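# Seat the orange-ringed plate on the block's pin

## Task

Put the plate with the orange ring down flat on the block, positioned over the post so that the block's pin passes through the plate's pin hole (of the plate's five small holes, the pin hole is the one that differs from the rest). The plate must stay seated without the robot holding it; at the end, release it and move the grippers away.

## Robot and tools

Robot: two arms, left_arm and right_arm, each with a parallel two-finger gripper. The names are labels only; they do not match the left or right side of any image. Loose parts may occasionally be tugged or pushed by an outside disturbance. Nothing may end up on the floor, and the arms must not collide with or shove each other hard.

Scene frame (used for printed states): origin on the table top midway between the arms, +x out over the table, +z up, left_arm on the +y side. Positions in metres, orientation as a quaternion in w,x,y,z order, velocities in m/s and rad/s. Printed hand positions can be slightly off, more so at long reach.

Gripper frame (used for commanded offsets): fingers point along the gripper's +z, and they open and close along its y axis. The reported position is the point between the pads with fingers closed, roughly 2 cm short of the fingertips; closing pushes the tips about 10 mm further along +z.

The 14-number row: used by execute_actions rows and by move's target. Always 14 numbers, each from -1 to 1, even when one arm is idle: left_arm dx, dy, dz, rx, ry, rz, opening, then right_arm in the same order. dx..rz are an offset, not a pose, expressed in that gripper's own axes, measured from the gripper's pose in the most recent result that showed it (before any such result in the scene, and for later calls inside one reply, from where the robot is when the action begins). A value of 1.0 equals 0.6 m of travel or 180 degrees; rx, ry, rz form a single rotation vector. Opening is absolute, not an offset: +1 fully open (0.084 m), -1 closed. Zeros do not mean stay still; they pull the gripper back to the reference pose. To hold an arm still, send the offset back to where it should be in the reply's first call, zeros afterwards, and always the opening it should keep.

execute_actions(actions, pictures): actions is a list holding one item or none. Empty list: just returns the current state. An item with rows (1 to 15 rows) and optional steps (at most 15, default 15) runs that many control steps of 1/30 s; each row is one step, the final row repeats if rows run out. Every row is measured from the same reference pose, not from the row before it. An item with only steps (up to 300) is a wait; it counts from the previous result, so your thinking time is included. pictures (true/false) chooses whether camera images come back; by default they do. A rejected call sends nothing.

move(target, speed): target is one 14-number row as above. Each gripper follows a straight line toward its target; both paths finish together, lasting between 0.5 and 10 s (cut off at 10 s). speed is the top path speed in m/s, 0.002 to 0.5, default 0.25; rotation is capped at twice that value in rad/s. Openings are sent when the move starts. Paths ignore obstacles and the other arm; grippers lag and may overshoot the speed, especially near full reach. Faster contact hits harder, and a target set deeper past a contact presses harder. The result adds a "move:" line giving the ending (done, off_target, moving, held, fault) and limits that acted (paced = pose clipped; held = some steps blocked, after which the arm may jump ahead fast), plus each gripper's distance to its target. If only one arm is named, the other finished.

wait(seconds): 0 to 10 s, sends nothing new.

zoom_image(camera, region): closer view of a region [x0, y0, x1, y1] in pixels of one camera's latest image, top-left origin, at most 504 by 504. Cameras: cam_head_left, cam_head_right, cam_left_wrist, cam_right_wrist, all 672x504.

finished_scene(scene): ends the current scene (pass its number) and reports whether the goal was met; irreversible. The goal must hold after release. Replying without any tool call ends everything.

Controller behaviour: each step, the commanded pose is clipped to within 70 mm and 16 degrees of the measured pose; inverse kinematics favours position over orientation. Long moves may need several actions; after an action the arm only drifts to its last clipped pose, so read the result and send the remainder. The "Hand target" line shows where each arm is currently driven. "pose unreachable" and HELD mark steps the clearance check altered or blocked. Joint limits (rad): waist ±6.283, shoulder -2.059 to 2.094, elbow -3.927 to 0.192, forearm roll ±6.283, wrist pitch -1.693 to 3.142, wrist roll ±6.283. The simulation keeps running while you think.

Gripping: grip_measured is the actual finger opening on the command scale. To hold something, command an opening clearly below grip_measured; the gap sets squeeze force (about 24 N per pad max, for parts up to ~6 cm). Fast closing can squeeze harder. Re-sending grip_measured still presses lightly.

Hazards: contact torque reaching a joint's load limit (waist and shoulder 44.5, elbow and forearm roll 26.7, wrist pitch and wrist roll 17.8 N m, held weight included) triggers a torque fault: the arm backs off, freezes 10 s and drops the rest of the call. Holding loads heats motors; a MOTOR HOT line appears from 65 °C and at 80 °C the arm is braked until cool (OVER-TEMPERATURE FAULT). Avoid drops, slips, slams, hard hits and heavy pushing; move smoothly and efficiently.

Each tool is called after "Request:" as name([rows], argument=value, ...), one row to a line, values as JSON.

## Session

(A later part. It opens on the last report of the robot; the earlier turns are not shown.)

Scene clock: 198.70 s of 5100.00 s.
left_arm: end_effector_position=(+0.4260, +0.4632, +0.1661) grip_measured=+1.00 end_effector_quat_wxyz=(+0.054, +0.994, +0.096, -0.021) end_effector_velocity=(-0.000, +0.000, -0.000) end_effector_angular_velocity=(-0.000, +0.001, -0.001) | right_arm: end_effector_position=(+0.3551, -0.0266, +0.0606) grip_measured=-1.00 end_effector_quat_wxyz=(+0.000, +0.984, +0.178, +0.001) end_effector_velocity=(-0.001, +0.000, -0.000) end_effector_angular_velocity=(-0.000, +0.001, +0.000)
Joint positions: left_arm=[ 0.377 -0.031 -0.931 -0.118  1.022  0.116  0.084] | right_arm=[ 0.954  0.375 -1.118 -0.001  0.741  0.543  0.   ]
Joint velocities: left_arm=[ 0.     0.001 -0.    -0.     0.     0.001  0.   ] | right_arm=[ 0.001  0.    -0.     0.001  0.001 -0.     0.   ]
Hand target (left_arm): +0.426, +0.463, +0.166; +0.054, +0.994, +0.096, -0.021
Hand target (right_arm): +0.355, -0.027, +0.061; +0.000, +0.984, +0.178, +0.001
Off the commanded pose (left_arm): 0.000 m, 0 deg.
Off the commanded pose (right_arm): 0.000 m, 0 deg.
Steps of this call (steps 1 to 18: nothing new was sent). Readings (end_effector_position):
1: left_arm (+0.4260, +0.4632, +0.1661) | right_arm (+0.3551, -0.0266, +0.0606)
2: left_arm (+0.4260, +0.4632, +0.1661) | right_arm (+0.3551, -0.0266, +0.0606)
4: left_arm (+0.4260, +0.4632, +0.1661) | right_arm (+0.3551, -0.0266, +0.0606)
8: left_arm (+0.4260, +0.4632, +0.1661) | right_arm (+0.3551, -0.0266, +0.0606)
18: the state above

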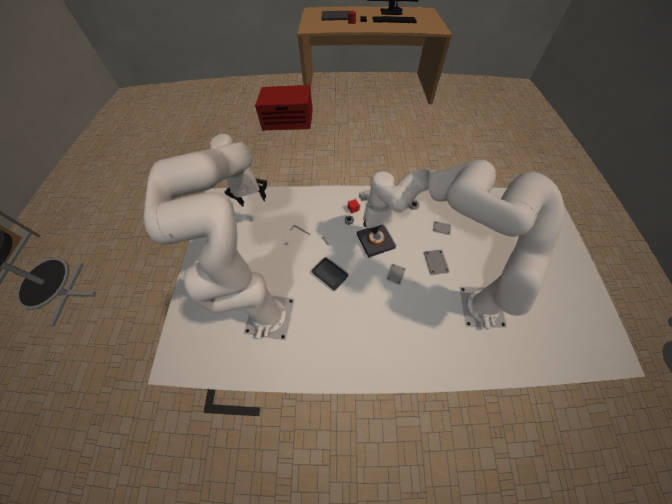

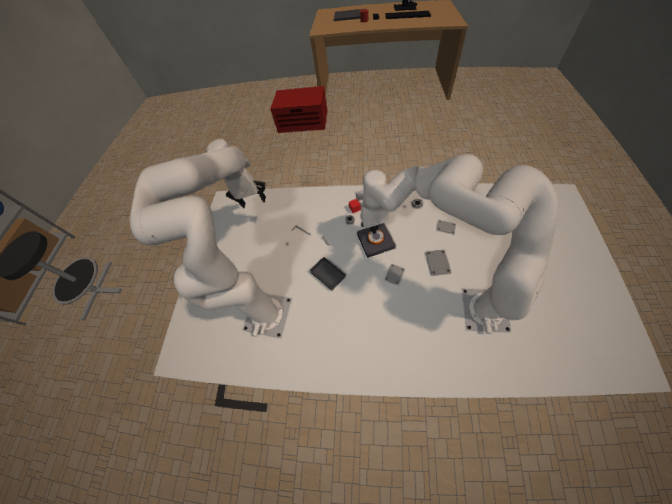

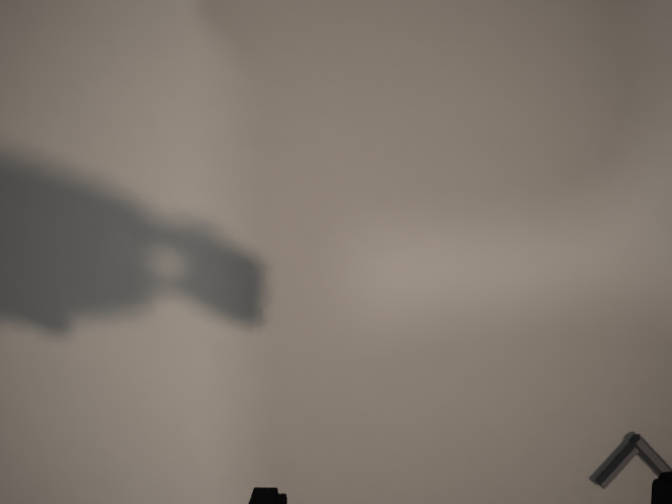

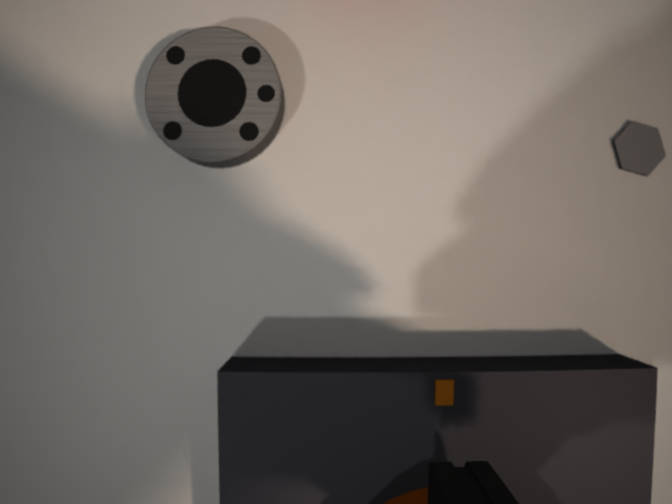

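No contact yet. Continue 2.5 mm more.

Request:
move(target=[0,0,0,0,0,0,1, 0,0,0.0042,0,0,0,-1], speed=0.004)

Request:
wait(seconds=0.6)

Request:
zoom_image(camera="cam_head_left", region=[340, 210, 420, 270])

Scene clock: 203.80 s of 5100.00 s.
left_arm: end_effector_position=(+0.4260, +0.4632, +0.1661) grip_measured=+1.00 end_effector_quat_wxyz=(+0.054, +0.994, +0.096, -0.021) end_effector_velocity=(+0.000, +0.000, -0.000) end_effector_angular_velocity=(+0.001, -0.000, -0.001) | right_arm: end_effector_position=(+0.3553, -0.0263, +0.0582) grip_measured=-1.00 end_effector_quat_wxyz=(-0.000, +0.984, +0.178, +0.001) end_effector_velocity=(-0.000, -0.000, +0.000) end_effector_angular_velocity=(-0.000, +0.001, -0.001)
Joint positions: left_arm=[ 0.377 -0.031 -0.931 -0.118  1.022  0.116  0.084] | right_arm=[ 0.954  0.381 -1.117 -0.001  0.735  0.543  0.   ]
Joint velocities: left_arm=[ 0.     0.    -0.     0.001 -0.     0.001 -0.   ] | right_arm=[-0.    -0.001  0.     0.001  0.001  0.     0.   ]
Hand target (left_arm): +0.426, +0.463, +0.166; +0.054, +0.994, +0.096, -0.021
Hand target (right_arm): +0.355, -0.027, +0.058; +0.000, +0.984, +0.178, +0.001
Off the commanded pose (left_arm): 0.000 m, 0 deg.
Off the commanded pose (right_arm): 0.000 m, 0 deg.
After step 90, 1.20 s passed at rest.
move: done

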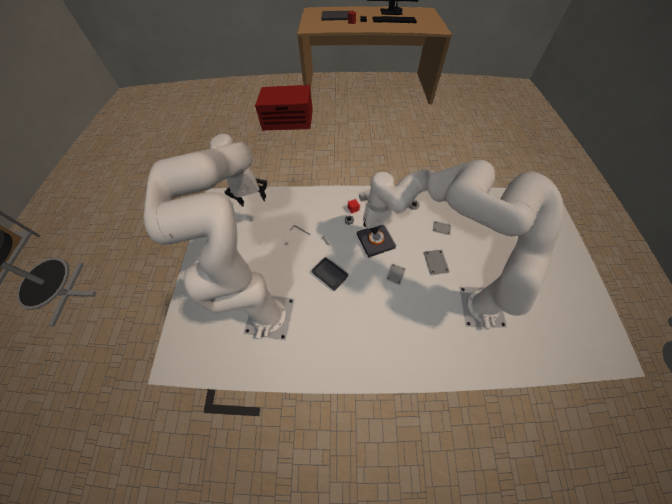

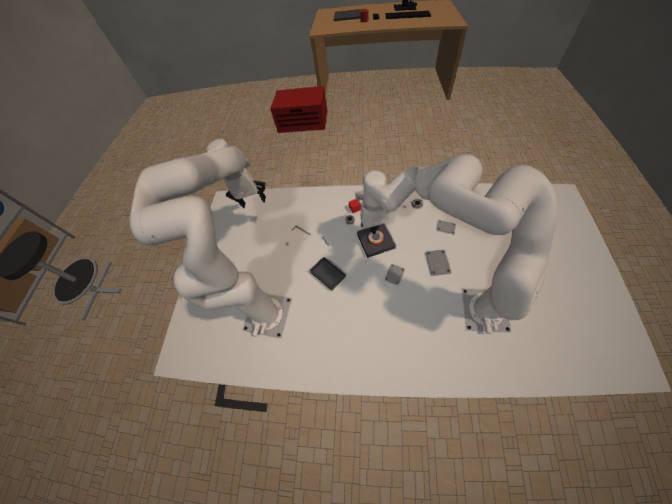

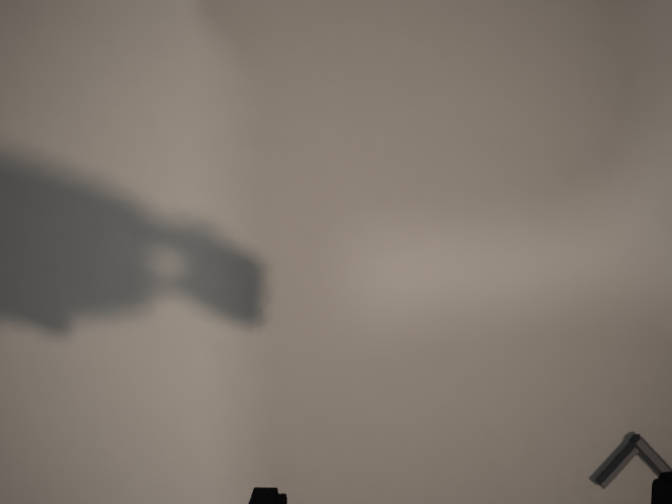

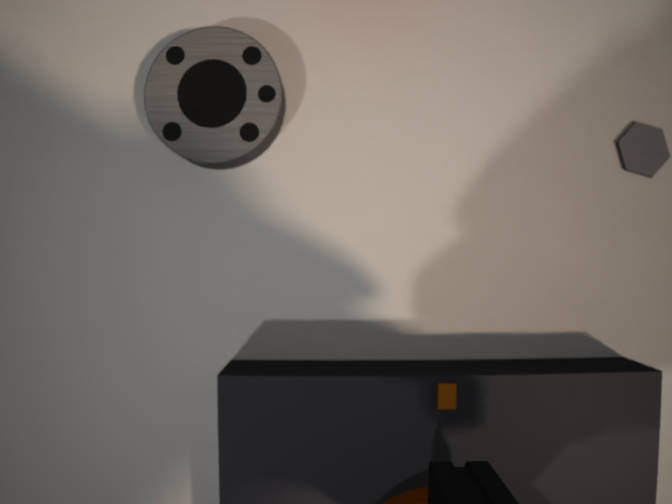

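Scene clock: 204.40 s of 5100.00 s.
left_arm: end_effector_position=(+0.4260, +0.4632, +0.1661) grip_measured=+1.00 end_effector_quat_wxyz=(+0.054, +0.994, +0.096, -0.021) end_effector_velocity=(+0.001, +0.000, +0.000) end_effector_angular_velocity=(+0.001, -0.002, -0.000) | right_arm: end_effector_position=(+0.3552, -0.0265, +0.0582) grip_measured=-1.00 end_effector_quat_wxyz=(-0.000, +0.984, +0.178, +0.001) end_effector_velocity=(-0.000, -0.000, -0.000) end_effector_angular_velocity=(-0.001, +0.001, +0.001)
Joint positions: left_arm=[ 0.377 -0.031 -0.931 -0.118  1.022  0.116  0.084] | right_arm=[ 0.954  0.38  -1.117 -0.001  0.735  0.543  0.   ]
Joint velocities: left_arm=[-0.001 -0.    -0.001  0.001 -0.001 -0.001 -0.   ] | right_arm=[ 0.     0.     0.     0.     0.001 -0.     0.   ]
Hand target (left_arm): +0.426, +0.463, +0.166; +0.054, +0.994, +0.096, -0.021
Hand target (right_arm): +0.355, -0.027, +0.058; +0.000, +0.984, +0.178, +0.001
Off the commanded pose (left_arm): 0.000 m, 0 deg.
Off the commanded pose (right_arm): 0.000 m, 0 deg.
Steps of this call (steps 1 to 18: nothing new was sent). Readings (end_effector_position):
1: left_arm (+0.4260, +0.4632, +0.1661) | right_arm (+0.3553, -0.0264, +0.0582)
2: left_arm (+0.4260, +0.4632, +0.1661) | right_arm (+0.3553, -0.0264, +0.0582)
4: left_arm (+0.4260, +0.4632, +0.1661) | right_arm (+0.3553, -0.0264, +0.0582)
8: left_arm (+0.4260, +0.4632, +0.1661) | right_arm (+0.3553, -0.0264, +0.0582)
18: the state above

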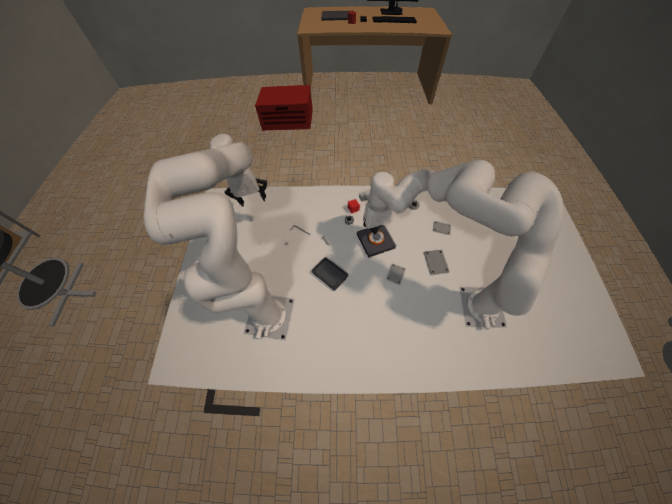

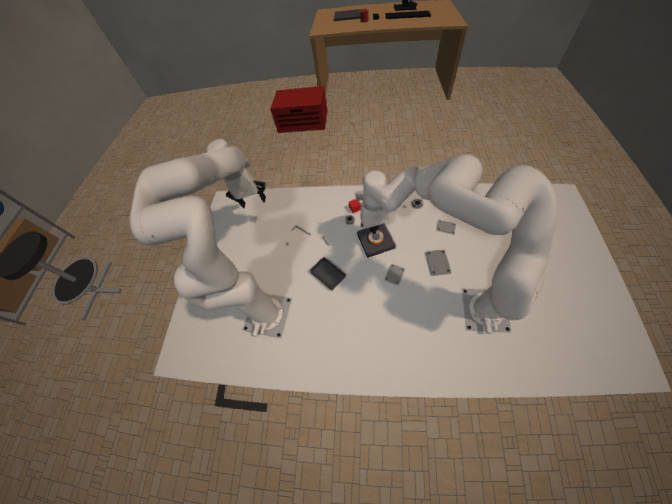

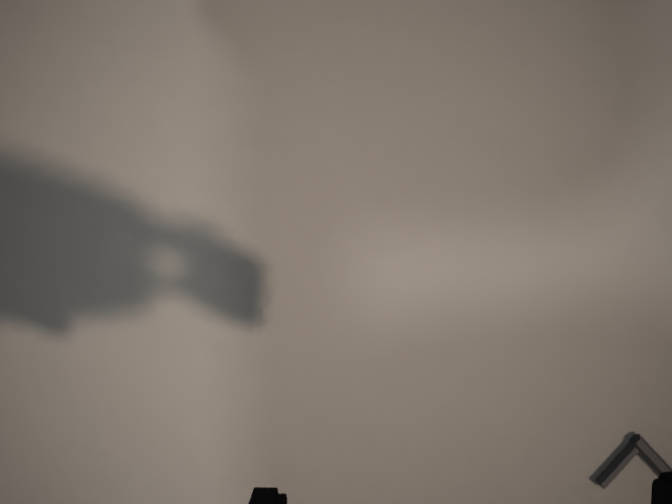

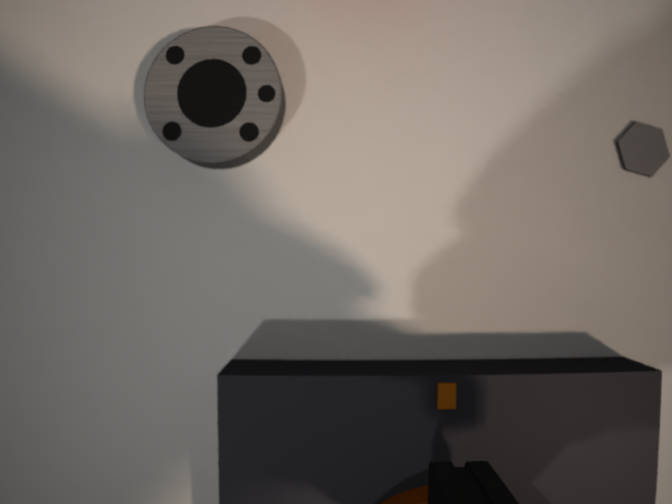

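Region (340, 210, 420, 270) of cam_head_left's 672x504 image, scaled by 6.300, with more detail than that image has; it fills the top 378 rows of this view, and the rest is white.

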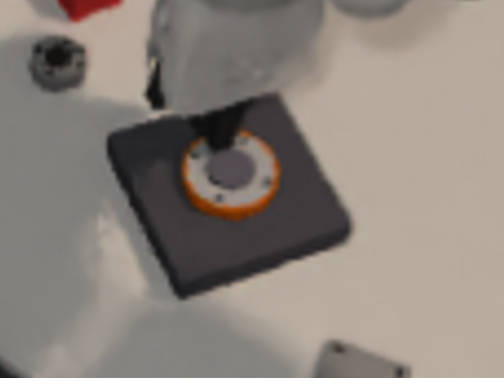

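Request:
move(target=[0,0,0,0,0,0,1, 0,0,-0.04,0,0,0,-1], speed=0.05)

Request:
move(target=[0,0,0,0,0,0,1, -0.2,-0.05,-0.03,0,0,0,0.5], speed=0.1)

Request:
zoom_image(camera="cam_right_wrist", region=[300, 0, 672, 372])

Request:
zoom_image(camera="cam_head_left", region=[340, 210, 420, 270])

Scene clock: 208.60 s of 5100.00 s.
left_arm: end_effector_position=(+0.4260, +0.4632, +0.1661) grip_measured=+1.00 end_effector_quat_wxyz=(+0.054, +0.994, +0.096, -0.021) end_effector_velocity=(+0.000, +0.000, +0.000) end_effector_angular_velocity=(+0.001, -0.001, -0.001) | right_arm: end_effector_position=(+0.3551, -0.0266, +0.0817) grip_measured=-1.00 end_effector_quat_wxyz=(+0.000, +0.984, +0.178, +0.001) end_effector_velocity=(-0.001, -0.001, +0.001) end_effector_angular_velocity=(-0.002, +0.002, -0.001)
Joint positions: left_arm=[ 0.377 -0.031 -0.931 -0.118  1.022  0.116  0.084] | right_arm=[ 0.954  0.335 -1.129 -0.001  0.793  0.543  0.   ]
Joint velocities: left_arm=[-0.     0.    -0.     0.    -0.001 -0.    -0.   ] | right_arm=[-0.    -0.002 -0.001  0.001  0.005  0.     0.   ]
Hand target (left_arm): +0.426, +0.463, +0.166; +0.054, +0.994, +0.096, -0.021
Hand target (right_arm): +0.355, -0.026, +0.082; -0.000, +0.984, +0.178, +0.001
Off the commanded pose (left_arm): 0.000 m, 0 deg.
Off the commanded pose (right_arm): 0.000 m, 0 deg.
After step 90, 0.40 s passed at rest.
move: done

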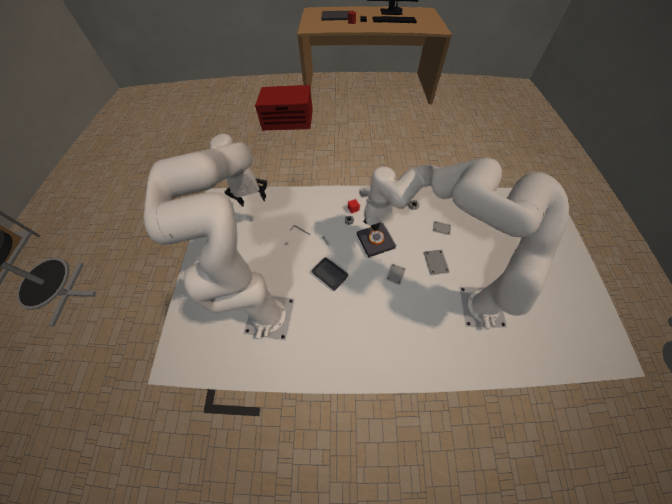

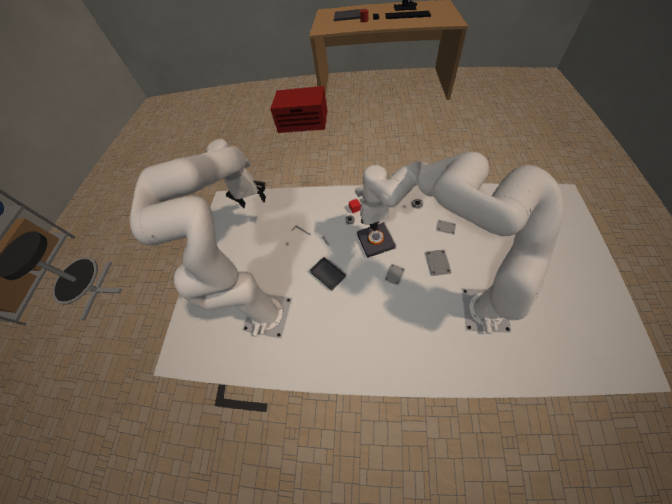

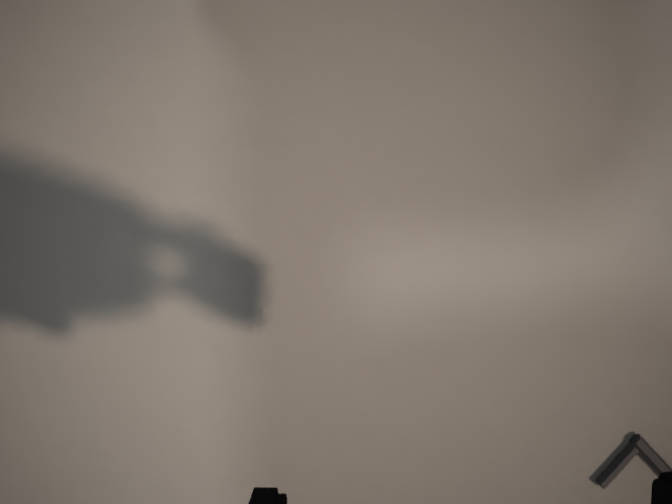

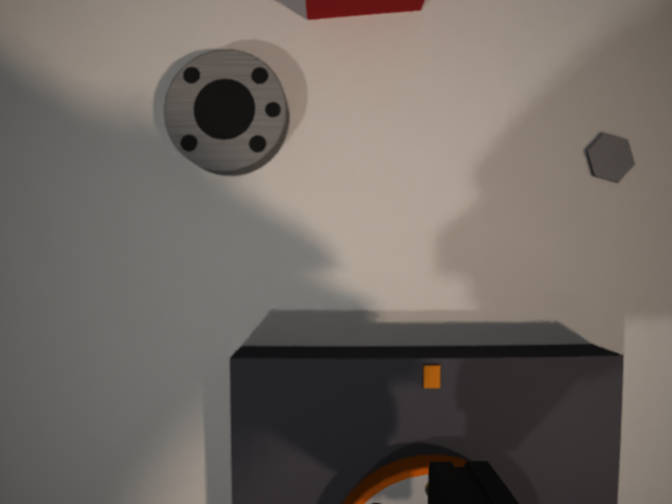

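Scene clock: 210.27 s of 5100.00 s.
left_arm: end_effector_position=(+0.4260, +0.4632, +0.1661) grip_measured=+1.00 end_effector_quat_wxyz=(+0.054, +0.994, +0.096, -0.021) end_effector_velocity=(+0.000, -0.000, +0.000) end_effector_angular_velocity=(+0.001, -0.001, -0.001) | right_arm: end_effector_position=(+0.2325, -0.0405, +0.0997) grip_measured=+0.49 end_effector_quat_wxyz=(+0.000, +0.984, +0.178, +0.001) end_effector_velocity=(-0.002, -0.000, +0.000) end_effector_angular_velocity=(-0.001, -0.001, +0.001)
Joint positions: left_arm=[ 0.377 -0.031 -0.931 -0.118  1.022  0.116  0.084] | right_arm=[ 1.154  0.069 -0.825 -0.002  0.756  0.743  0.065]
Joint velocities: left_arm=[-0.001 -0.001 -0.     0.001 -0.    -0.001 -0.   ] | right_arm=[ 0.003 -0.004  0.003 -0.002  0.001  0.004  0.   ]
Hand target (left_arm): +0.426, +0.463, +0.166; +0.054, +0.994, +0.096, -0.021
Hand target (right_arm): +0.232, -0.040, +0.100; +0.000, +0.984, +0.178, +0.001
Off the commanded pose (left_arm): 0.000 m, 0 deg.
Off the commanded pose (right_arm): 0.000 m, 0 deg.
move: done

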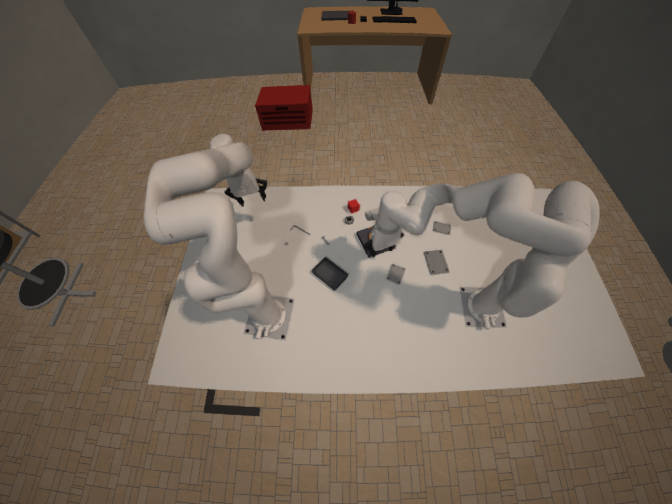

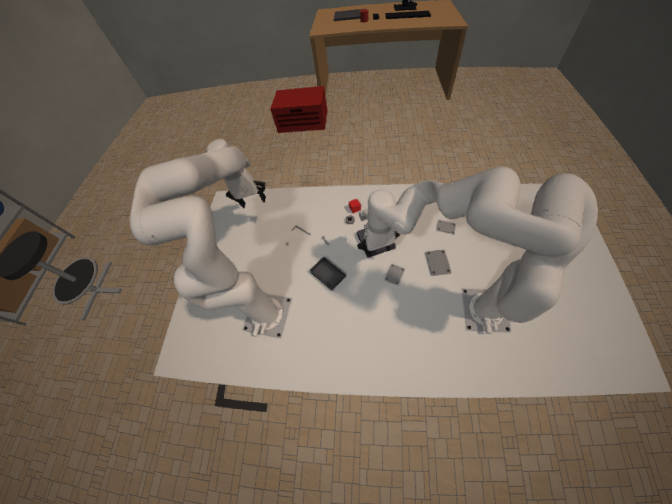

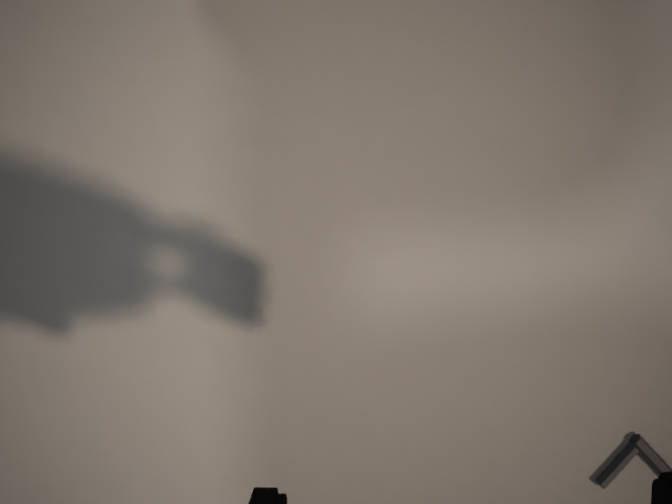

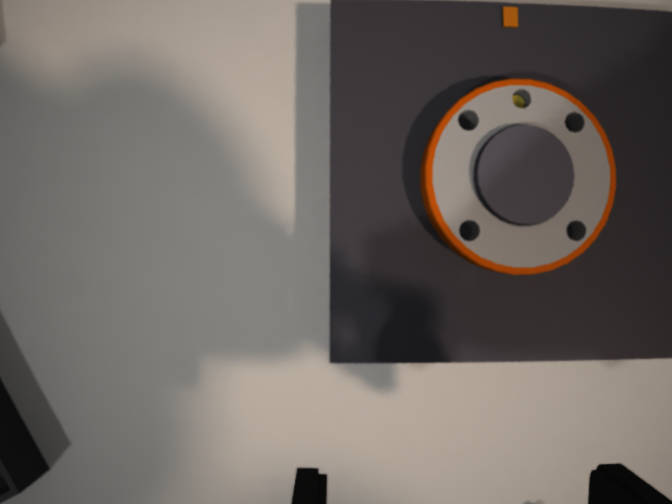

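Region (300, 0, 672, 372) of cam_right_wrist's 672x504 image, scaled by 1.355, with more detail than that image has.

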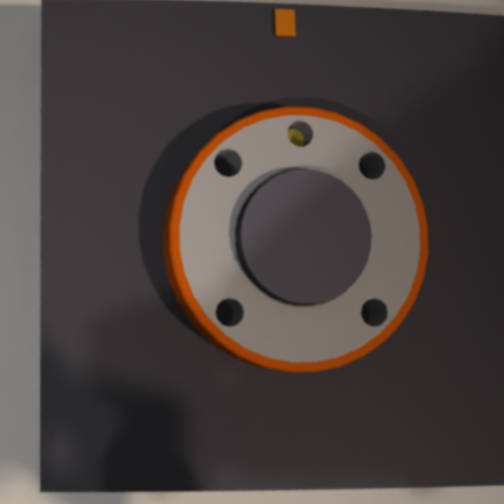

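Region (340, 210, 420, 270) of cam_head_left's 672x504 image, scaled by 6.300, with more detail than that image has; it fills the top 378 rows of this view, and the rest is white.

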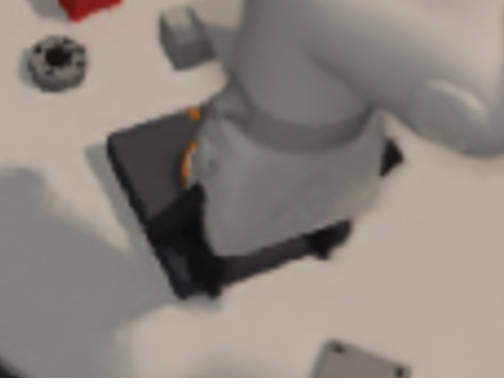

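Request:
finished_scene(scene=2)

The scene is finished: the task was done.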